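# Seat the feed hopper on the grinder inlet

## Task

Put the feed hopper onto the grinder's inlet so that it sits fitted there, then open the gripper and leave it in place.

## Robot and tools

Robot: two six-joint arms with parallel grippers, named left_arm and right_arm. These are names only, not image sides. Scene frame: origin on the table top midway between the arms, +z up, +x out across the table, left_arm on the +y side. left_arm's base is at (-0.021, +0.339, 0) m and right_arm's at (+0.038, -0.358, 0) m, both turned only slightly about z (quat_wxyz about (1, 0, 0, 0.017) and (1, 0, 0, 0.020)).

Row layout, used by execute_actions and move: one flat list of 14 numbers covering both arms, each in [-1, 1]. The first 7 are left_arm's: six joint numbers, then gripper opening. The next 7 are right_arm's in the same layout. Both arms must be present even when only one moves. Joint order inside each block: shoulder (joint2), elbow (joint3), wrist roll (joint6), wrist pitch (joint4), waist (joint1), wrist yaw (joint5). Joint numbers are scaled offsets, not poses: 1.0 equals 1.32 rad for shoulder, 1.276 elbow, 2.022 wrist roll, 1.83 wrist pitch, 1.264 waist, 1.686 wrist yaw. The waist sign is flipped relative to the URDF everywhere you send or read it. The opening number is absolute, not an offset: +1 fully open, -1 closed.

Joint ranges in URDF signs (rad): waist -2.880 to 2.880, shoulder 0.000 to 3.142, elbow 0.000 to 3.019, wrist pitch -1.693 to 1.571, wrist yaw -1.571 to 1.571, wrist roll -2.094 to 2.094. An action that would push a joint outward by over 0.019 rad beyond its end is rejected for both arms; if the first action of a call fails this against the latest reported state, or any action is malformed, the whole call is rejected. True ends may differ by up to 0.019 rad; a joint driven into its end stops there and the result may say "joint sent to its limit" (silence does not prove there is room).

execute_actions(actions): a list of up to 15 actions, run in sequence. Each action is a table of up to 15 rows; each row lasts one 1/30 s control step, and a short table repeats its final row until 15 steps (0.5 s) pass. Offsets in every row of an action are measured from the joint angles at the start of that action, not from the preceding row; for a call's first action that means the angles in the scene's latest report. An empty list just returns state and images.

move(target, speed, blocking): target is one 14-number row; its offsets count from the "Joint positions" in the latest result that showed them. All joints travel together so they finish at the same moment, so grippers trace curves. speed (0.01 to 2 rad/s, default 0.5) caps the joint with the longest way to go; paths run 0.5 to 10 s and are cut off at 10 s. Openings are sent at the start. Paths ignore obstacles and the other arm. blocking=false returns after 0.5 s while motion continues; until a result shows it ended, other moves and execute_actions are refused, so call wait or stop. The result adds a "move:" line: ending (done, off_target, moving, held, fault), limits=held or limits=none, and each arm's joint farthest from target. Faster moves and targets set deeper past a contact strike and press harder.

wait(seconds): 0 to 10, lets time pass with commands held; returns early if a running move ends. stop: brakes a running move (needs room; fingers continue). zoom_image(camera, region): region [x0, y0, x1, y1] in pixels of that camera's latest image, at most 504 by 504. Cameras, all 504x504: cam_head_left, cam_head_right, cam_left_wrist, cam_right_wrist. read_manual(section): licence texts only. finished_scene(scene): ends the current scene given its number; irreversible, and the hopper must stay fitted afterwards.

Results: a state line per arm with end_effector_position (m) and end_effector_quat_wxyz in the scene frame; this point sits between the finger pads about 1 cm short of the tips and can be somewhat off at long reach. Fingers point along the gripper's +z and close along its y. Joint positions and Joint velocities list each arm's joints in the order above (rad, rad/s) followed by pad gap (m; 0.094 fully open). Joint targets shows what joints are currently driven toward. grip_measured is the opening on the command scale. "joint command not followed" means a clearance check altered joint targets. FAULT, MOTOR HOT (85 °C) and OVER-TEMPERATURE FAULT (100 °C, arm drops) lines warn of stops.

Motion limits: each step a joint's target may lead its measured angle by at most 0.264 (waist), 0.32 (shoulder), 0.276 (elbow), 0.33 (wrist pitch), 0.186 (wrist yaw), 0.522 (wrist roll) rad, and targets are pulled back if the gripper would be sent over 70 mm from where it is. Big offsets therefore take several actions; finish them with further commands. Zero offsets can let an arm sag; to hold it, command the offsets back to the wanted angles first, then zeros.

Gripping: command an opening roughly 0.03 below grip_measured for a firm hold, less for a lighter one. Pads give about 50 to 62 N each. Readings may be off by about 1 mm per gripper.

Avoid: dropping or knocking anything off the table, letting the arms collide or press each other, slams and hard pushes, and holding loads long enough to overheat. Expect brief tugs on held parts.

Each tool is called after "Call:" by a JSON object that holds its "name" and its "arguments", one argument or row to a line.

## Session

Call:
{"name": "execute_actions", "arguments": {
  "actions": []
}}

Scene clock: 0.00 s.
left_arm: end_effector_position=(+0.1633, +0.7804, +0.2376) grip_measured=+1.000 end_effector_quat_wxyz=(-0.148, -0.220, +0.938, +0.223) | right_arm: end_effector_position=(+0.3704, -0.6104, +0.2423) grip_measured=+1.000 end_effector_quat_wxyz=(+0.064, +0.762, +0.634, -0.117)
Joint names: [shoulder, elbow, wrist roll, wrist pitch, waist, wrist yaw]
Joint positions: left_arm=[ 1.515  1.373  0.56  -1.324 -0.957 -0.533  0.094] | right_arm=[ 1.398  1.31   1.206 -1.438  0.583  0.264  0.094]
Joint velocities: left_arm=[-0.005  0.002  0.037 -0.012  0.015 -0.022  0.   ] | right_arm=[-0.005 -0.017  0.037 -0.002  0.015  0.022  0.   ]
Joint targets: left_arm=[1.519 1.396 0.560 -1.323 -0.957 -0.533] | right_arm=[1.397 1.336 1.206 -1.437 0.583 0.264]

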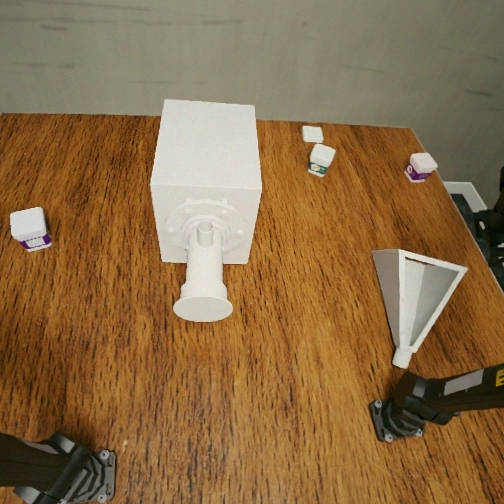

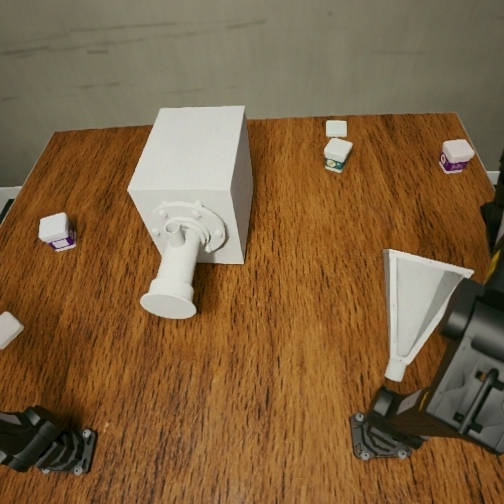

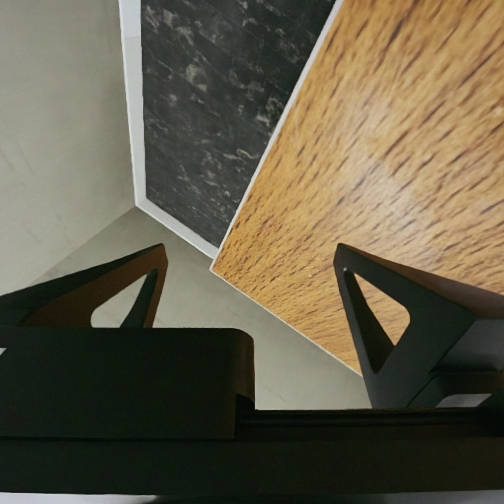

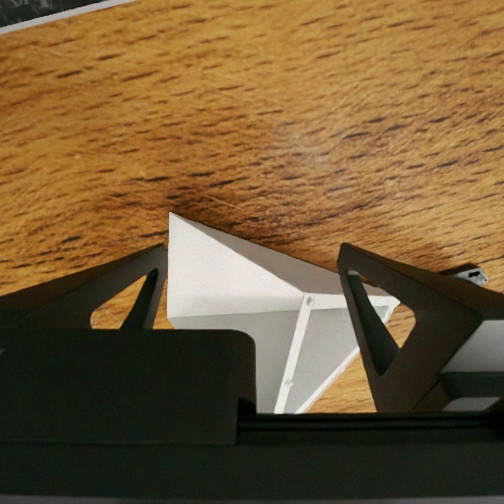

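Call:
{"name": "move", "arguments": {
  "target": [-0.54,-0.5,-0.277,0.6,0.6,0.316,1,0.05,0.11,-0.61,-0.09,-0.13,-0.25,0.1],
  "speed": 0.9
}}

Scene clock: 17.40 s.
left_arm: end_effector_position=(+0.3893, +0.4372, +0.3550) grip_measured=+1.000 end_effector_quat_wxyz=(+0.588, -0.090, +0.800, +0.074) | right_arm: end_effector_position=(+0.4258, -0.4858, +0.2526) grip_measured=+0.103 end_effector_quat_wxyz=(-0.017, +0.184, +0.979, +0.082)
Joint names: [shoulder, elbow, wrist roll, wrist pitch, waist, wrist yaw]
Joint positions: left_arm=[ 0.796  0.742  0.011 -0.248 -0.199 -0.002  0.094] | right_arm=[ 1.446  1.397 -0.018 -1.588  0.425 -0.155  0.052]
Joint velocities: left_arm=[-0.024  0.017 -0.022 -0.012  0.005 -0.007  0.   ] | right_arm=[ 0.005 -0.012  0.007 -0.002  0.005 -0.037 -0.   ]
Joint targets: left_arm=[0.802 0.735 -0.000 -0.226 -0.199 0.000] | right_arm=[1.464 1.451 -0.028 -1.602 0.418 -0.157]
move: off_target (left_arm, right_arm); limits=none; left_arm: farthest joint: the wrist pitch, 0.022 radians from its target (1.098 radians at the start); right_arm: farthest joint: the elbow, 0.054 radians from its target (0.140 radians at the start)

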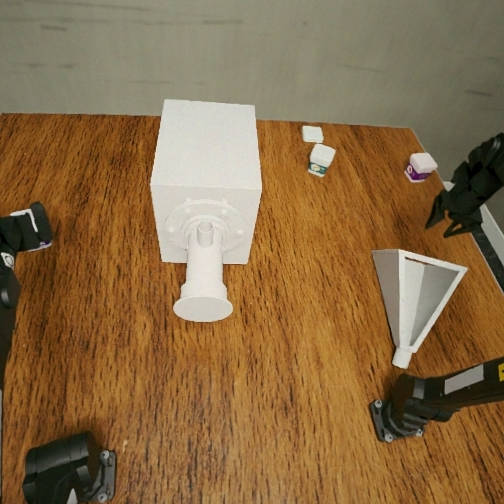

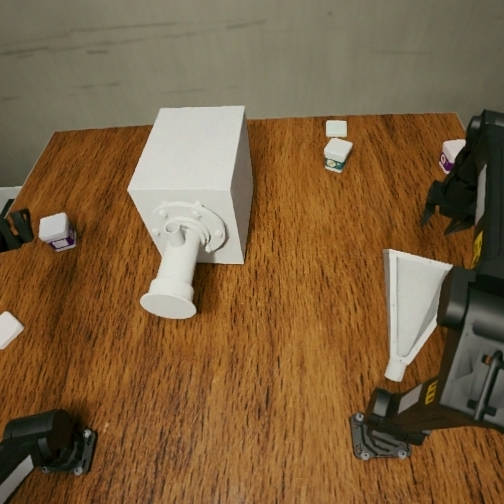

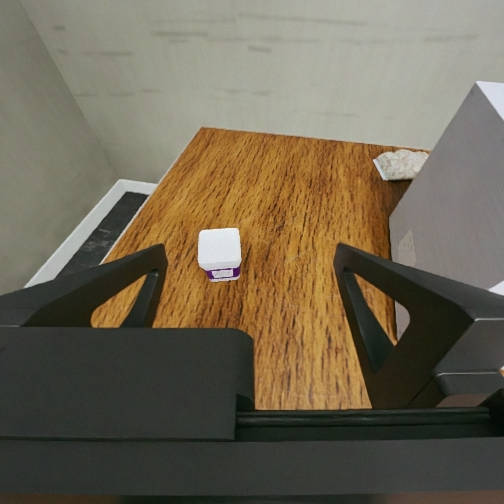

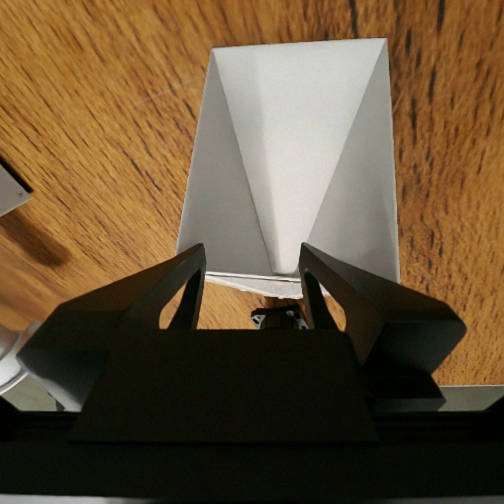

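Call:
{"name": "move", "arguments": {
  "target": [0,-0.42,0,0.69,0.6,0,1,0,0,0,0,0.205,0,0.1],
  "speed": 0.9
}}

Call:
{"name": "move", "arguments": {
  "target": [0,0,0,0,0,0,1,0.082,-0.104,0,0.077,0,0,0.1],
  "speed": 0.2
}}

Scene clock: 31.10 s.
left_arm: end_effector_position=(+0.2824, +0.1659, +0.3350) grip_measured=+1.000 end_effector_quat_wxyz=(+0.809, +0.143, +0.530, -0.210) | right_arm: end_effector_position=(+0.3811, -0.5793, +0.2526) grip_measured=+0.103 end_effector_quat_wxyz=(-0.006, +0.306, +0.948, +0.084)
Joint names: [shoulder, elbow, wrist roll, wrist pitch, waist, wrist yaw]
Joint positions: left_arm=[ 0.796  0.21   0.011  0.995  0.554 -0.002  0.094] | right_arm=[ 1.446  1.397 -0.018 -1.588  0.679 -0.155  0.052]
Joint velocities: left_arm=[-0.015  0.022 -0.022 -0.012  0.015  0.051  0.   ] | right_arm=[-0.005  0.007 -0.022  0.012  0.015 -0.007  0.001]
Joint targets: left_arm=[0.796 0.206 0.011 1.015 0.559 -0.002] | right_arm=[1.446 1.397 -0.018 -1.588 0.684 -0.155]
move: done; limits=none; left_arm: farthest joint: the wrist pitch, 0.020 radians from its target (1.263 radians at the start); right_arm: farthest joint: the waist, 0.005 radians from its target (0.260 radians at the start)

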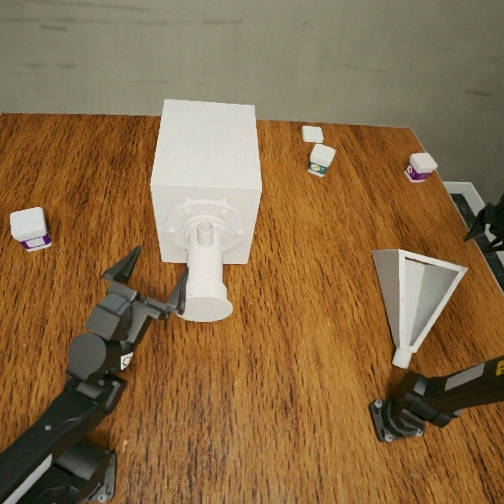

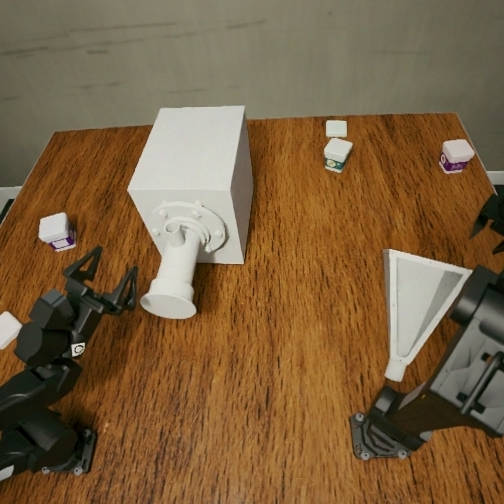

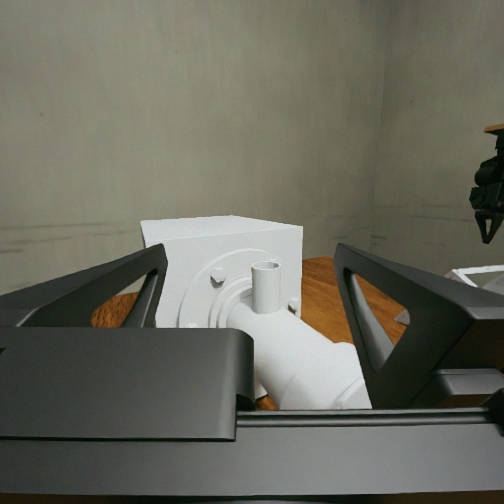

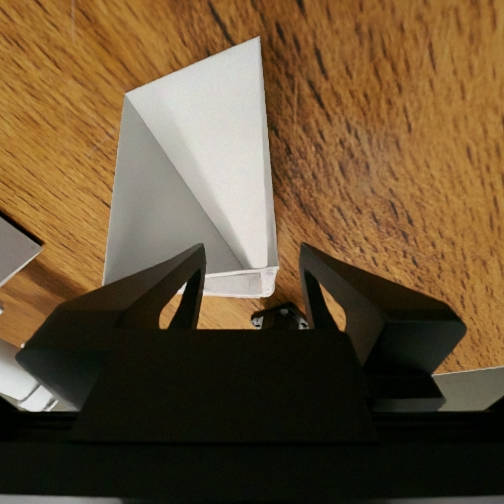

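Scene clock: 32.20 s.
left_arm: end_effector_position=(+0.2824, +0.1659, +0.3350) grip_measured=+1.000 end_effector_quat_wxyz=(+0.809, +0.143, +0.530, -0.210) | right_arm: end_effector_position=(+0.3795, -0.5781, +0.1650) grip_measured=+0.103 end_effector_quat_wxyz=(-0.056, +0.309, +0.944, +0.101)
Joint names: [shoulder, elbow, wrist roll, wrist pitch, waist, wrist yaw]
Joint positions: left_arm=[ 0.796  0.21   0.011  0.995  0.554 -0.002  0.094] | right_arm=[ 1.545  1.265 -0.018 -1.462  0.679 -0.155  0.052]
Joint velocities: left_arm=[ 0.005 -0.007 -0.066 -0.007  0.005  0.022  0.   ] | right_arm=[-0.015 -0.002  0.037 -0.017  0.015  0.007 -0.   ]
Joint targets: left_arm=[0.796 0.210 0.011 0.995 0.554 -0.002] | right_arm=[1.554 1.264 -0.018 -1.447 0.679 -0.155]
move: done; limits=none; left_arm: farthest joint: the waist, 0.000 radians from its target (0.000 radians at the start); right_arm: farthest joint: the wrist pitch, 0.014 radians from its target (0.141 radians at the start)

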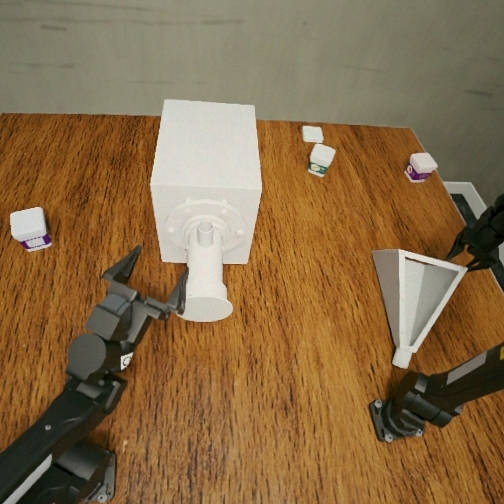

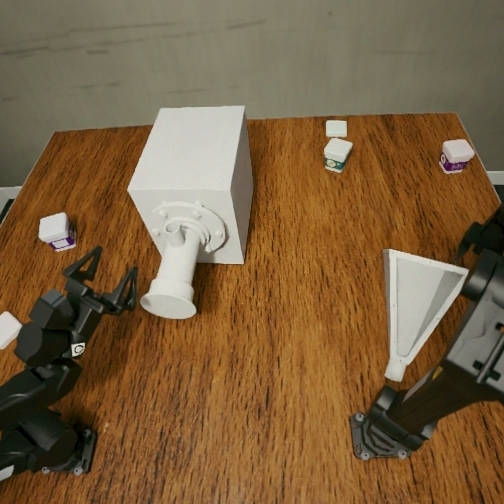

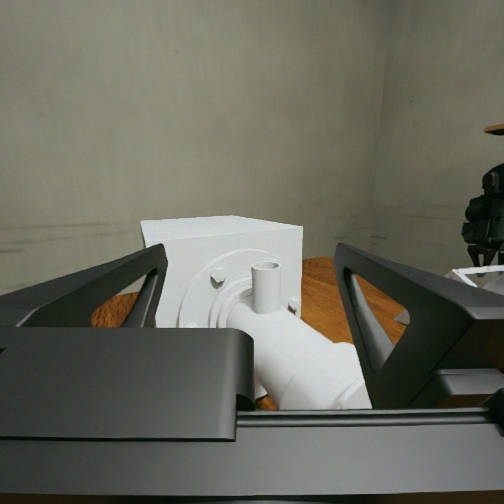

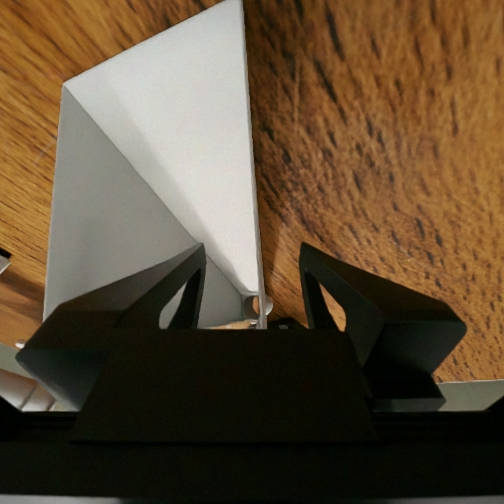

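Call:
{"name": "execute_actions", "arguments": {
  "actions": []
}}

Call:
{"name": "move", "arguments": {
  "target": [0,0.02,0,0,0,0,1,0.03,-0.07,-0.03,0.06,0,0,0.1],
  "speed": 0.1
}}

Scene clock: 62.17 s.
left_arm: end_effector_position=(+0.2824, +0.1659, +0.3350) grip_measured=+1.000 end_effector_quat_wxyz=(+0.809, +0.143, +0.530, -0.210) | right_arm: end_effector_position=(+0.3795, -0.5781, +0.1650) grip_measured=+0.103 end_effector_quat_wxyz=(-0.056, +0.309, +0.944, +0.101)
Joint names: [shoulder, elbow, wrist roll, wrist pitch, waist, wrist yaw]
Joint positions: left_arm=[ 0.796  0.21   0.011  0.995  0.554 -0.002  0.094] | right_arm=[ 1.545  1.265 -0.018 -1.462  0.679 -0.155  0.052]
Joint velocities: left_arm=[-0.015 -0.007 -0.007 -0.002  0.005  0.007  0.   ] | right_arm=[ 0.015 -0.017  0.007  0.017  0.015  0.022 -0.   ]
Joint targets: left_arm=[0.796 0.210 0.011 0.995 0.554 -0.002] | right_arm=[1.554 1.264 -0.018 -1.447 0.679 -0.155]

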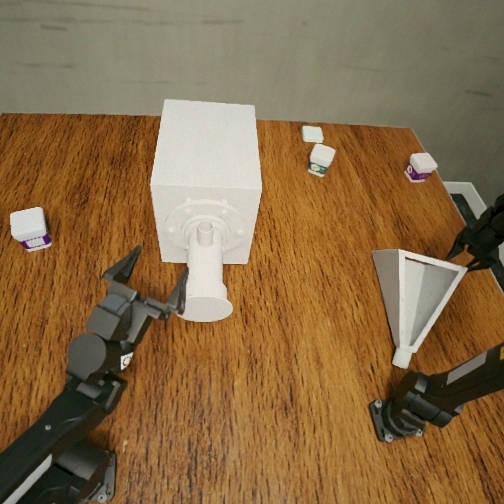

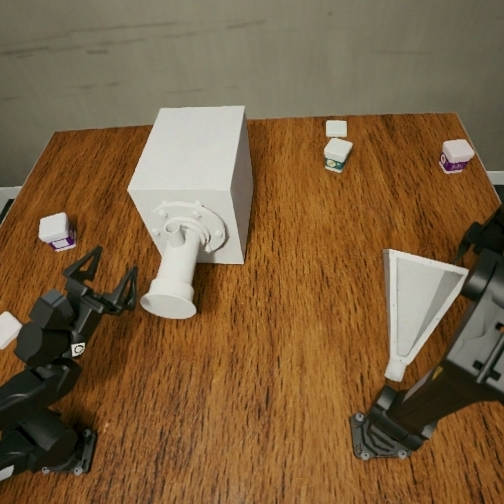

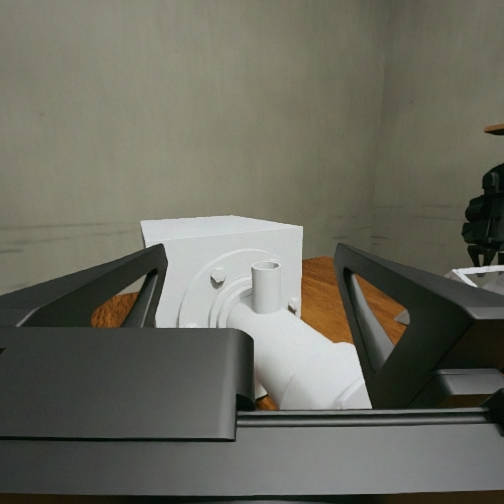

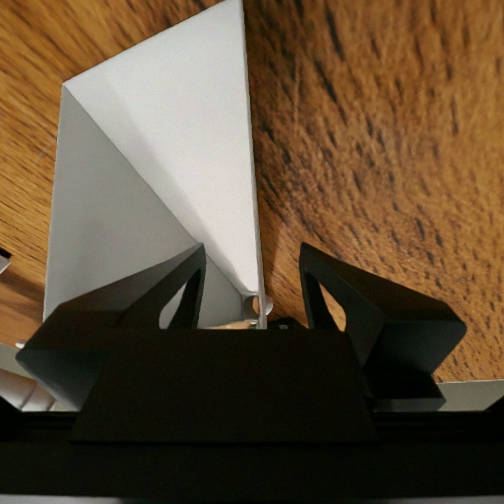

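Scene clock: 63.67 s.
left_arm: end_effector_position=(+0.2824, +0.1659, +0.3350) grip_measured=+1.000 end_effector_quat_wxyz=(+0.809, +0.143, +0.530, -0.210) | right_arm: end_effector_position=(+0.3730, -0.5733, +0.1247) grip_measured=+0.103 end_effector_quat_wxyz=(-0.060, +0.286, +0.951, +0.104)
Joint names: [shoulder, elbow, wrist roll, wrist pitch, waist, wrist yaw]
Joint positions: left_arm=[ 0.796  0.21   0.011  0.995  0.554 -0.002  0.094] | right_arm=[ 1.568  1.179 -0.069 -1.366  0.679 -0.155  0.052]
Joint velocities: left_arm=[-0.005  0.002  0.022  0.002  0.024  0.022  0.   ] | right_arm=[-0.005 -0.002 -0.022  0.007  0.015  0.007  0.001]
Joint targets: left_arm=[0.796 0.235 0.011 0.995 0.554 -0.002] | right_arm=[1.584 1.175 -0.079 -1.352 0.679 -0.155]
move: off_target (left_arm); limits=none; left_arm: farthest joint: the elbow, 0.026 radians from its target (0.026 radians at the start); right_arm: farthest joint: the shoulder, 0.016 radians from its target (0.040 radians at the start)

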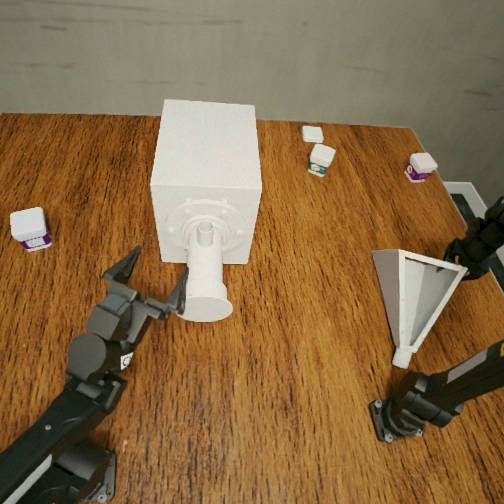

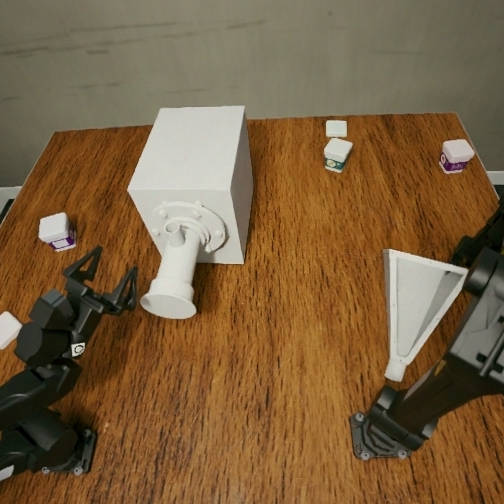

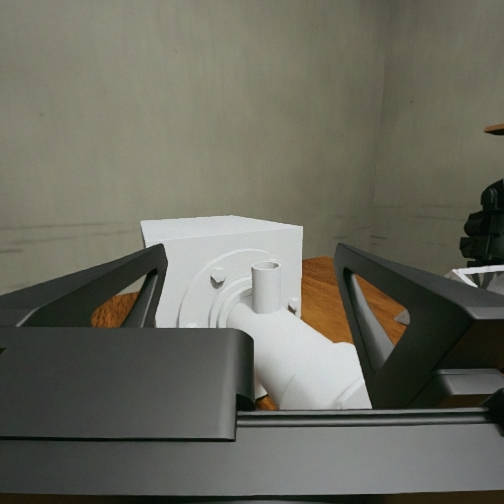

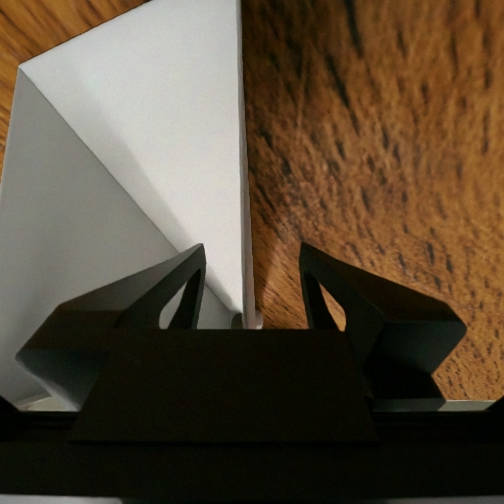

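Call:
{"name": "zoom_image", "arguments": {
  "camera": "cam_head_left",
  "region": [384,190,504,310]
}}

Region (384, 190, 504, 310) of cam_head_left's 504x504 image, scaled by 4.200, with more detail than that image has.

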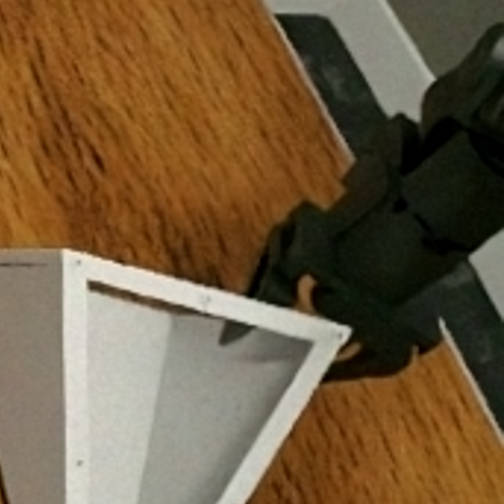

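Call:
{"name": "move", "arguments": {
  "target": [0,0.02,0,0,0,0,1,-0.04,-0.043,0,0.02,0,0,0.1],
  "speed": 0.1
}}

Call:
{"name": "move", "arguments": {
  "target": [0,0.02,0,0,0,0,1,0,0,0,0,0,0,-1]
}}

Call:
{"name": "zoom_image", "arguments": {
  "camera": "cam_head_left",
  "region": [384,190,504,310]
}}

Scene clock: 82.97 s.
left_arm: end_effector_position=(+0.2824, +0.1659, +0.3350) grip_measured=+1.000 end_effector_quat_wxyz=(+0.809, +0.143, +0.530, -0.210) | right_arm: end_effector_position=(+0.3676, -0.5692, +0.1260) grip_measured=+0.103 end_effector_quat_wxyz=(-0.044, +0.285, +0.953, +0.099)
Joint names: [shoulder, elbow, wrist roll, wrist pitch, waist, wrist yaw]
Joint positions: left_arm=[ 0.796  0.21   0.011  0.995  0.554 -0.002  0.094] | right_arm=[ 1.53   1.141 -0.069 -1.335  0.679 -0.155  0.052]
Joint velocities: left_arm=[-0.005  0.017  0.007  0.012 -0.005  0.022  0.   ] | right_arm=[ 0.005  0.007 -0.037  0.012  0.005  0.022  0.   ]
Joint targets: left_arm=[0.796 0.235 0.011 0.995 0.554 -0.002] | right_arm=[1.516 1.124 -0.069 -1.330 0.679 -0.155]
move: off_target (left_arm); limits=none; left_arm: farthest joint: the elbow, 0.026 radians from its target (0.026 radians at the start); right_arm: farthest joint: the elbow, 0.017 radians from its target (0.055 radians at the start)

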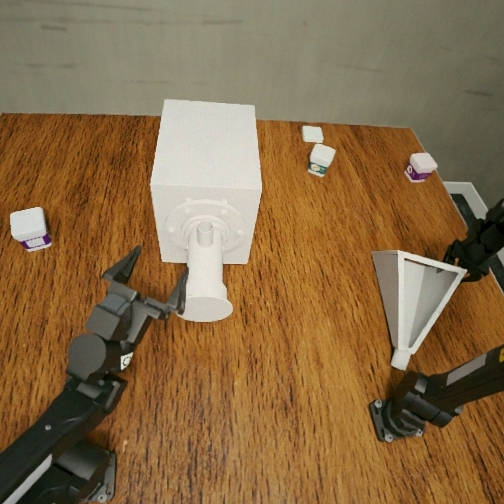

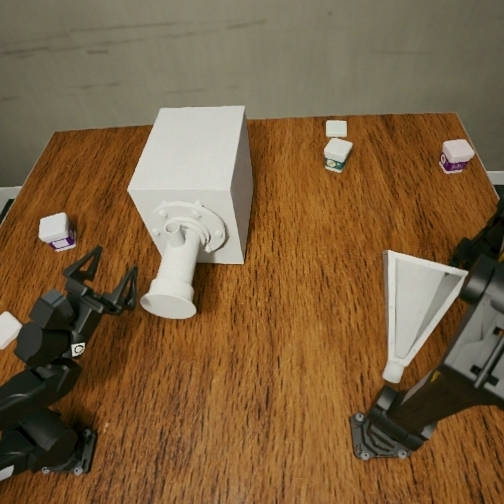

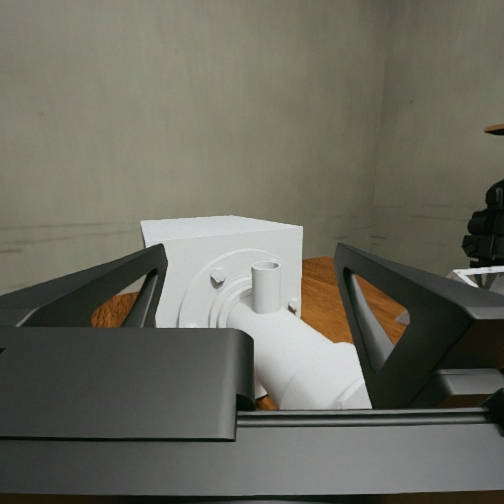

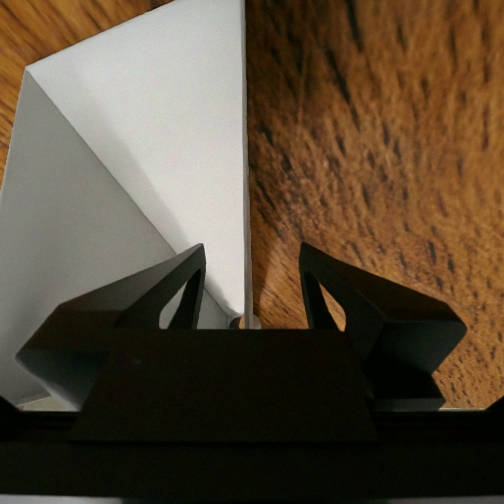

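Scene clock: 83.67 s.
left_arm: end_effector_position=(+0.2824, +0.1659, +0.3350) grip_measured=+1.000 end_effector_quat_wxyz=(+0.809, +0.143, +0.530, -0.210) | right_arm: end_effector_position=(+0.3686, -0.5678, +0.1262) grip_measured=-0.974 end_effector_quat_wxyz=(-0.043, +0.284, +0.952, +0.102)
Joint names: [shoulder, elbow, wrist roll, wrist pitch, waist, wrist yaw]
Joint positions: left_arm=[ 0.796  0.21   0.011  0.995  0.554 -0.002  0.094] | right_arm=[ 1.53   1.141 -0.069 -1.335  0.678 -0.163  0.001]
Joint velocities: left_arm=[-0.015  0.012  0.051 -0.002  0.005 -0.007  0.   ] | right_arm=[-0.015  0.002 -0.022 -0.002  0.005 -0.007  0.   ]
Joint targets: left_arm=[0.796 0.235 0.011 0.995 0.554 -0.002] | right_arm=[1.530 1.141 -0.069 -1.335 0.679 -0.155]
move: off_target (left_arm); limits=none; left_arm: farthest joint: the elbow, 0.026 radians from its target (0.026 radians at the start); right_arm: farthest joint: the wrist yaw, 0.008 radians from its target (0.000 radians at the start)

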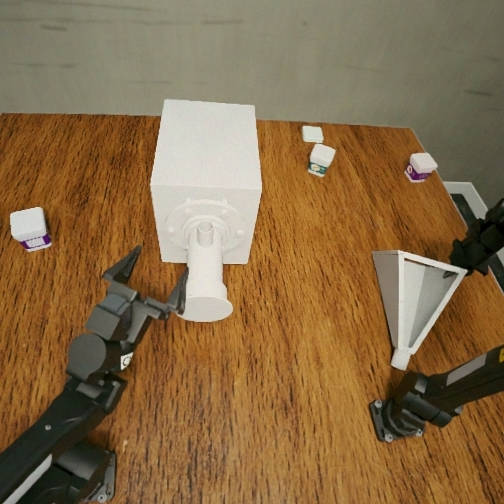

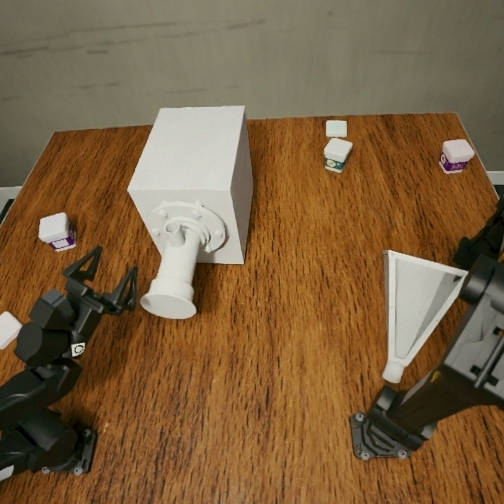

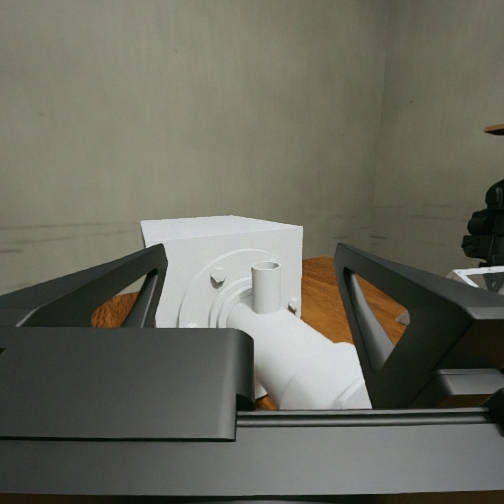

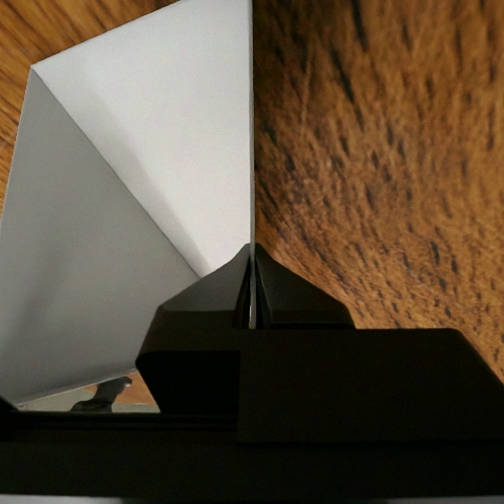

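Region (384, 190, 504, 310) of cam_head_left's 504x504 image, scaled by 4.200, with more detail than that image has.

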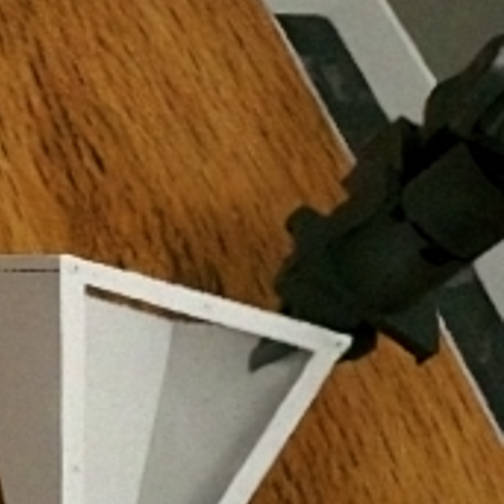

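Palm touches. Tilt.

Call:
{"name": "move", "arguments": {
  "target": [0,0.02,0,0,0,0,1,-0.29,0.08,0.12,0.15,-0.1,0,-1],
  "speed": 0.15
}}

Call:
{"name": "execute_actions", "arguments": {
  "actions": [
    [[0,0.02,0,0,0,0,1,-0.12,0.065,0.045,0.02,-0.03,-0.01,-1]],
    [[0,0.02,0,0,0,0,1,-0.12,0.065,0.045,0.02,-0.03,-0.01,-1]],
    [[0,0.02,0,0,0,0,1,-0.12,0.065,0.045,0.01,-0.03,-0.01,-1]]
  ]
}}

Scene clock: 92.50 s.
left_arm: end_effector_position=(+0.2824, +0.1659, +0.3350) grip_measured=+1.000 end_effector_quat_wxyz=(+0.809, +0.143, +0.530, -0.210) | right_arm: end_effector_position=(+0.4206, -0.5514, +0.2511) grip_measured=-0.975 end_effector_quat_wxyz=(+0.199, +0.298, +0.933, +0.027)
Joint names: [shoulder, elbow, wrist roll, wrist pitch, waist, wrist yaw]
Joint positions: left_arm=[ 0.796  0.21   0.011  0.995  0.554 -0.002  0.094] | right_arm=[ 1.222  1.138  0.123 -1.105  0.563 -0.134  0.001]
Joint velocities: left_arm=[ 0.005 -0.002 -0.037 -0.002 -0.005  0.081  0.   ] | right_arm=[-0.005 -0.007 -0.081 -0.007  0.005 -0.022 -0.   ]
Joint targets: left_arm=[0.796 0.235 0.011 0.995 0.554 -0.002] | right_arm=[1.156 1.230 0.167 -1.066 0.553 -0.159]
move: off_target (left_arm, right_arm); limits=none; left_arm: farthest joint: the elbow, 0.026 radians from its target (0.026 radians at the start); right_arm: farthest joint: the elbow, 0.105 radians from its target (0.102 radians at the start)

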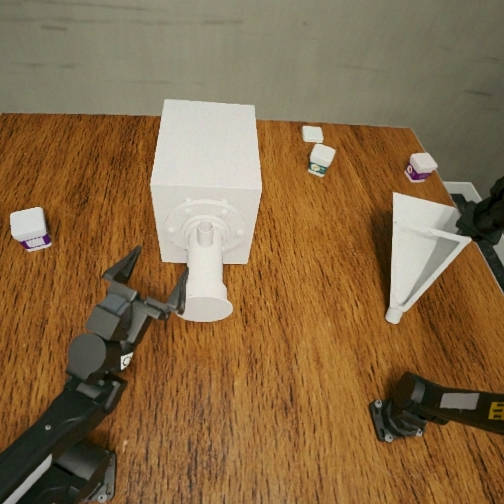

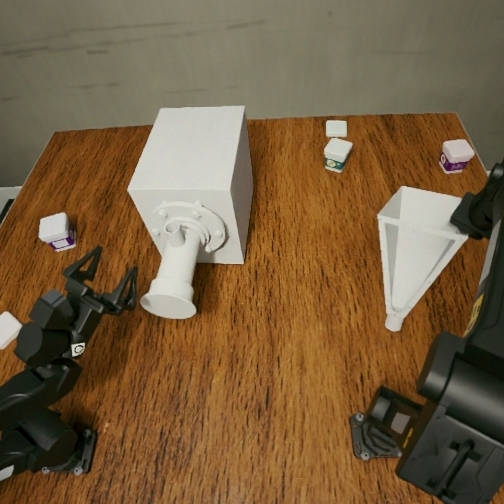

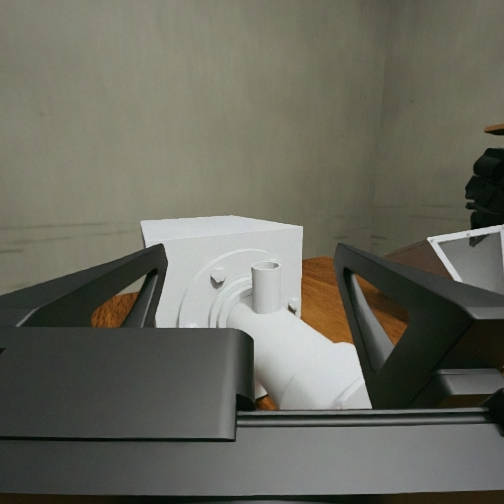

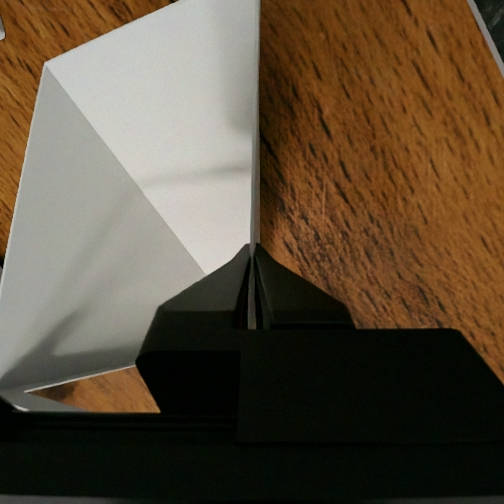

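Scene clock: 94.00 s.
left_arm: end_effector_position=(+0.2824, +0.1659, +0.3350) grip_measured=+1.000 end_effector_quat_wxyz=(+0.809, +0.143, +0.530, -0.210) | right_arm: end_effector_position=(+0.3769, -0.4901, +0.3770) grip_measured=-0.975 end_effector_quat_wxyz=(+0.353, +0.279, +0.893, +0.021)
Joint names: [shoulder, elbow, wrist roll, wrist pitch, waist, wrist yaw]
Joint positions: left_arm=[ 0.796  0.21   0.011  0.995  0.554 -0.002  0.094] | right_arm=[ 0.88   1.134  0.222 -1.11   0.47  -0.122  0.001]
Joint velocities: left_arm=[ 0.005 -0.022  0.037  0.017  0.005 -0.022  0.   ] | right_arm=[-0.005 -0.007  0.051 -0.012  0.015  0.037 -0.   ]
Joint targets: left_arm=[0.796 0.235 0.011 0.995 0.554 -0.002] | right_arm=[0.841 1.220 0.287 -1.086 0.463 -0.141]

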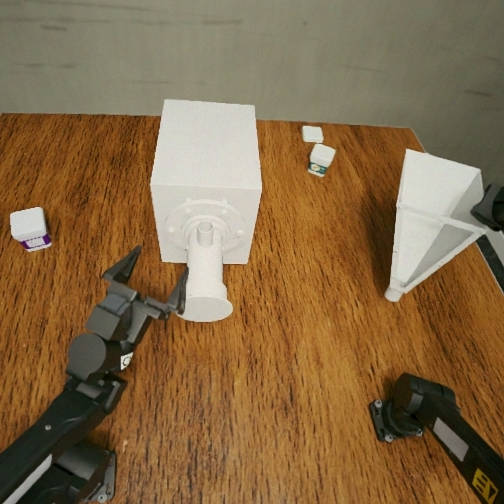

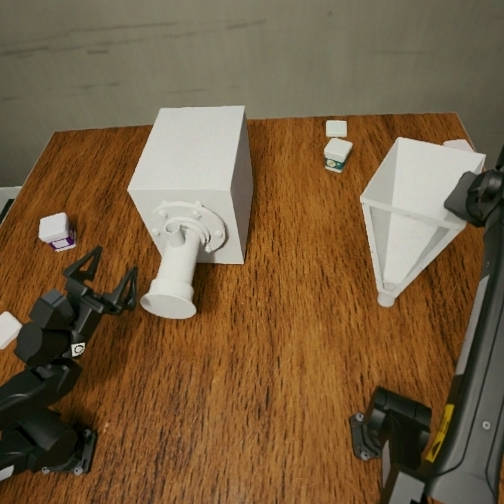

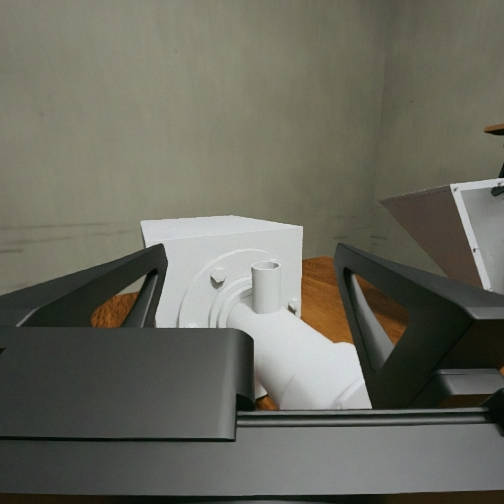

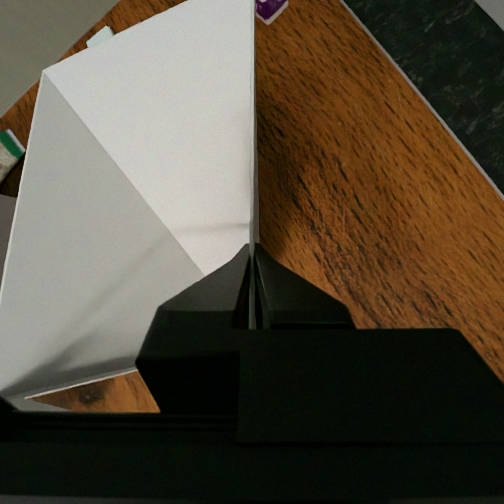

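Call:
{"name": "execute_actions", "arguments": {
  "actions": [
    [[0,0.02,0,0,0,0,1,0.01,0.16,0.045,-0.01,-0.07,0,-1]],
    [[0,0.02,0,0,0,0,1,0.01,0.16,0.045,-0.02,-0.07,0,-1]],
    [[0,0.02,0,0,0,0,1,0.01,0.16,0.045,-0.02,-0.07,0,-1]],
    [[0,0.02,0,0,0,0,1,0.01,0.16,0.045,-0.02,-0.07,0,-1]],
    [[0,0.02,0,0,0,0,1,0.01,0.16,0.045,-0.02,-0.07,0,-1]],
    [[0,0.02,0,0,0,0,1,0.01,0.16,0.045,-0.02,-0.07,0,-1]]
  ]
}}

Scene clock: 105.10 s.
left_arm: end_effector_position=(+0.2824, +0.1659, +0.3350) grip_measured=+1.000 end_effector_quat_wxyz=(+0.809, +0.143, +0.530, -0.210) | right_arm: end_effector_position=(+0.4496, -0.3223, +0.3190) grip_measured=-0.974 end_effector_quat_wxyz=(+0.153, +0.152, +0.976, +0.025)
Joint names: [shoulder, elbow, wrist roll, wrist pitch, waist, wrist yaw]
Joint positions: left_arm=[ 0.796  0.21   0.011  0.995  0.554 -0.002  0.094] | right_arm=[ 1.227  1.34   0.403 -1.374 -0.057  0.028  0.001]
Joint velocities: left_arm=[-0.005 -0.007  0.022  0.012  0.005 -0.037  0.   ] | right_arm=[-0.005 -0.022 -0.066  0.012  0.015  0.022 -0.001]
Joint targets: left_arm=[0.796 0.235 0.011 0.995 0.554 -0.002] | right_arm=[1.191 1.471 0.438 -1.375 -0.055 0.010]

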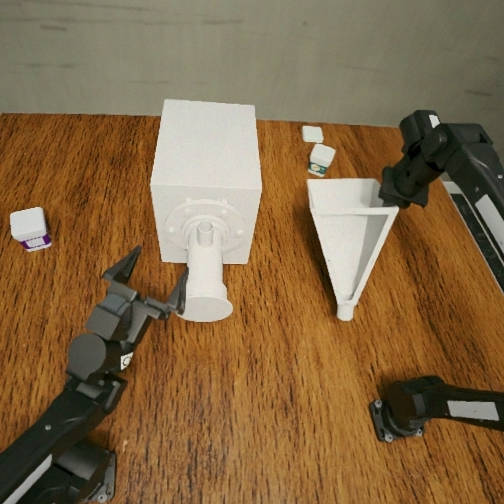

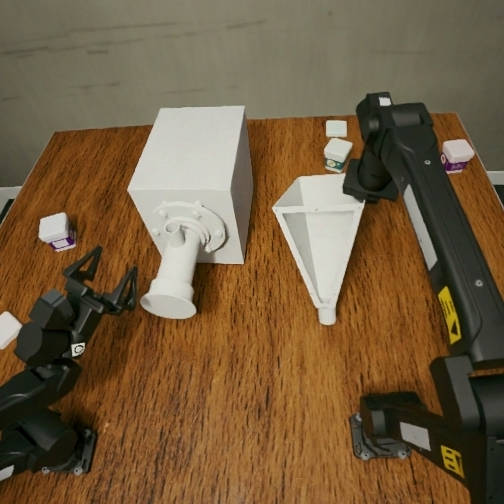

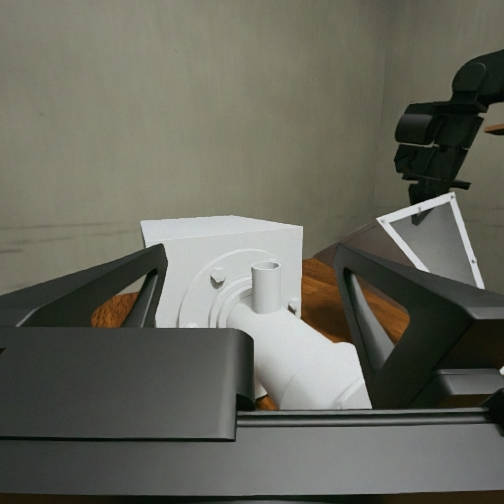

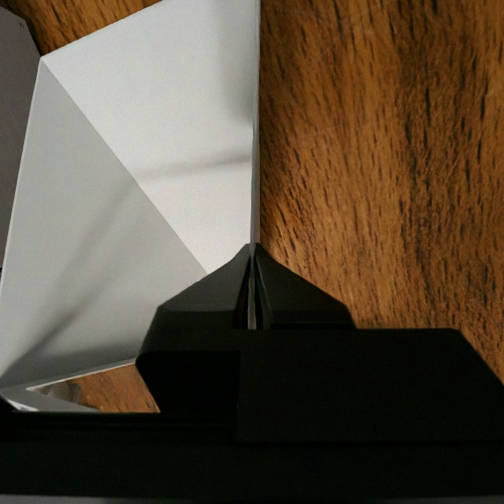

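Shoulder back first.

Call:
{"name": "execute_actions", "arguments": {
  "actions": [
    [[0,0.02,0,0,0,0,1,-0.12,0.065,0.03,0.02,0,-0.015,-1]],
    [[0,0.02,0,0,0,0,1,-0.12,0.065,0.03,0.02,0,-0.015,-1]],
    [[0,0.02,0,0,0,0,1,-0.12,0.065,0.03,0.01,0,-0.015,-1]],
    [[0,0.02,0,0,0,0,1,-0.12,0.065,0.03,0,0,-0.015,-1]],
    [[0,0.02,0,0,0,0,1,-0.12,0.065,0.03,0,0,-0.015,-1]],
    [[0,0.02,0,0,0,0,1,0.02,0.16,0.03,0.01,0,-0.015,-1]],
    [[0,0.02,0,0,0,0,1,0.02,0.16,0.03,0.01,0,-0.015,-1]]
  ]
}}

Scene clock: 120.00 s.
left_arm: end_effector_position=(+0.2824, +0.1659, +0.3350) grip_measured=+1.000 end_effector_quat_wxyz=(+0.809, +0.143, +0.530, -0.210) | right_arm: end_effector_position=(+0.2632, -0.3307, +0.5322) grip_measured=-0.975 end_effector_quat_wxyz=(+0.396, +0.139, +0.900, +0.119)
Joint names: [shoulder, elbow, wrist roll, wrist pitch, waist, wrist yaw]
Joint positions: left_arm=[ 0.796  0.21   0.011  0.995  0.554 -0.002  0.094] | right_arm=[ 0.687  1.475  0.418 -1.507 -0.057 -0.03   0.001]
Joint velocities: left_arm=[-0.005  0.007  0.022 -0.012 -0.015  0.037  0.   ] | right_arm=[-0.015  0.007  0.022  0.012  0.024 -0.081  0.   ]
Joint targets: left_arm=[0.796 0.235 0.011 0.995 0.554 -0.002] | right_arm=[0.658 1.599 0.481 -1.462 -0.057 -0.047]

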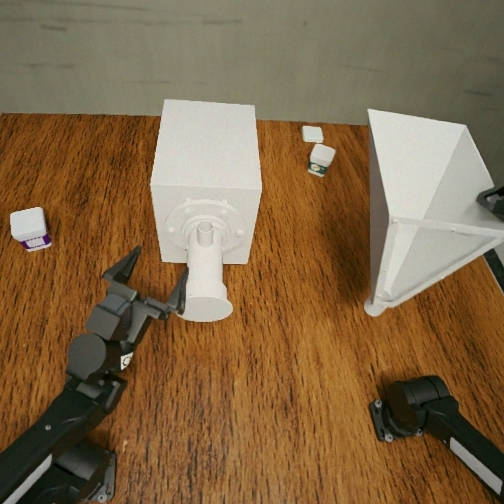

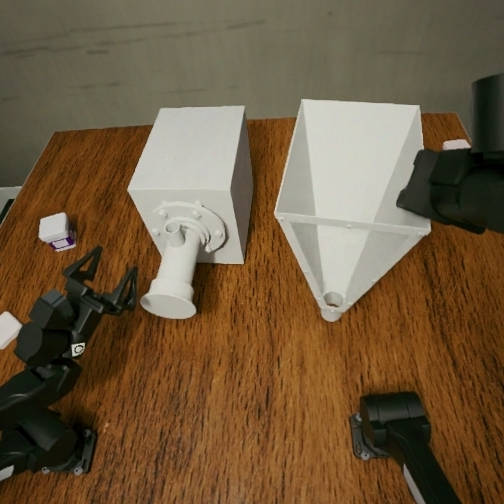

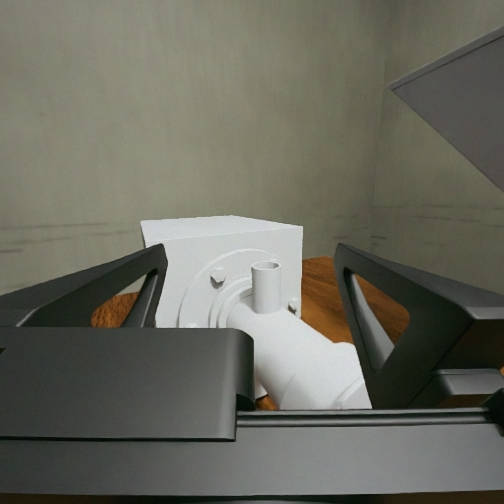

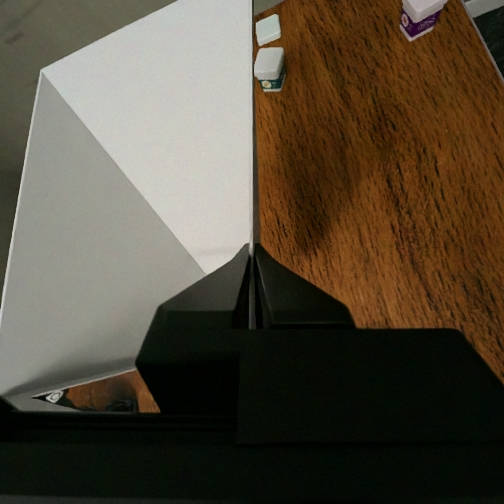

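Call:
{"name": "execute_actions", "arguments": {
  "actions": [
    [[0,0.02,0,0,0,0,1,0.02,0.16,0.03,0.01,-0.06,-0.006,-1]],
    [[0,0.02,0,0,0,0,1,0.02,0.16,0.03,0.01,-0.06,-0.006,-1]],
    [[0,0.02,0,0,0,0,1,0.02,0.16,0.03,0.015,-0.06,-0.006,-1]],
    [[0,0.02,0,0,0,0,1,0.02,0.16,0.03,0.02,-0.06,-0.006,-1]],
    [[0,0.02,0,0,0,0,1,0.02,0.16,0.03,0.02,-0.04,-0.006,-1]],
    [[0,0.02,0,0,0,0,1,0.02,0.16,0.03,0.02,-0.04,-0.006,-1]]
  ]
}}

Scene clock: 130.53 s.
left_arm: end_effector_position=(+0.2824, +0.1659, +0.3350) grip_measured=+1.000 end_effector_quat_wxyz=(+0.809, +0.143, +0.530, -0.210) | right_arm: end_effector_position=(+0.3006, -0.2195, +0.6604) grip_measured=-0.973 end_effector_quat_wxyz=(+0.402, -0.038, +0.895, +0.191)
Joint names: [shoulder, elbow, wrist roll, wrist pitch, waist, wrist yaw]
Joint positions: left_arm=[ 0.796  0.21   0.011  0.995  0.554 -0.002  0.094] | right_arm=[ 1.038  2.02   0.401 -1.629 -0.446  0.002  0.001]
Joint velocities: left_arm=[-0.005 -0.002  0.051  0.002  0.005 -0.066  0.   ] | right_arm=[-0.005 -0.007 -0.022 -0.007  0.005  0.037  0.   ]
Joint targets: left_arm=[0.796 0.235 0.011 0.995 0.554 -0.002] | right_arm=[1.005 2.126 0.468 -1.575 -0.451 -0.012]

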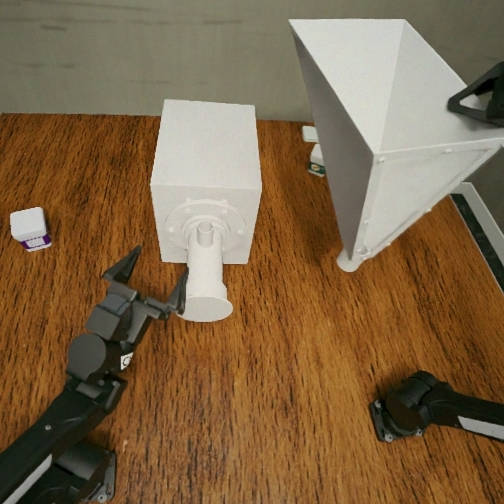

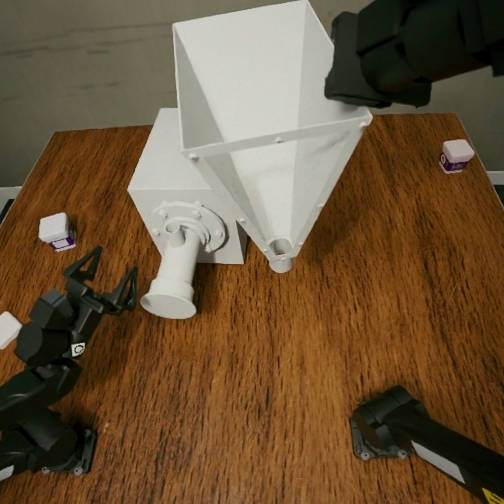

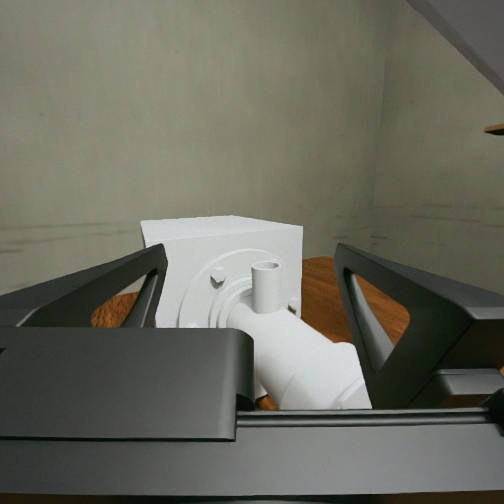

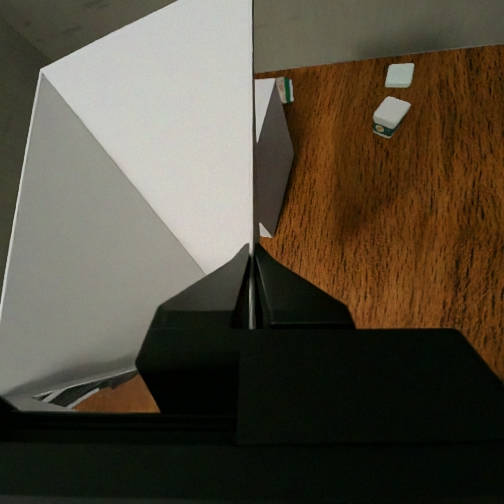

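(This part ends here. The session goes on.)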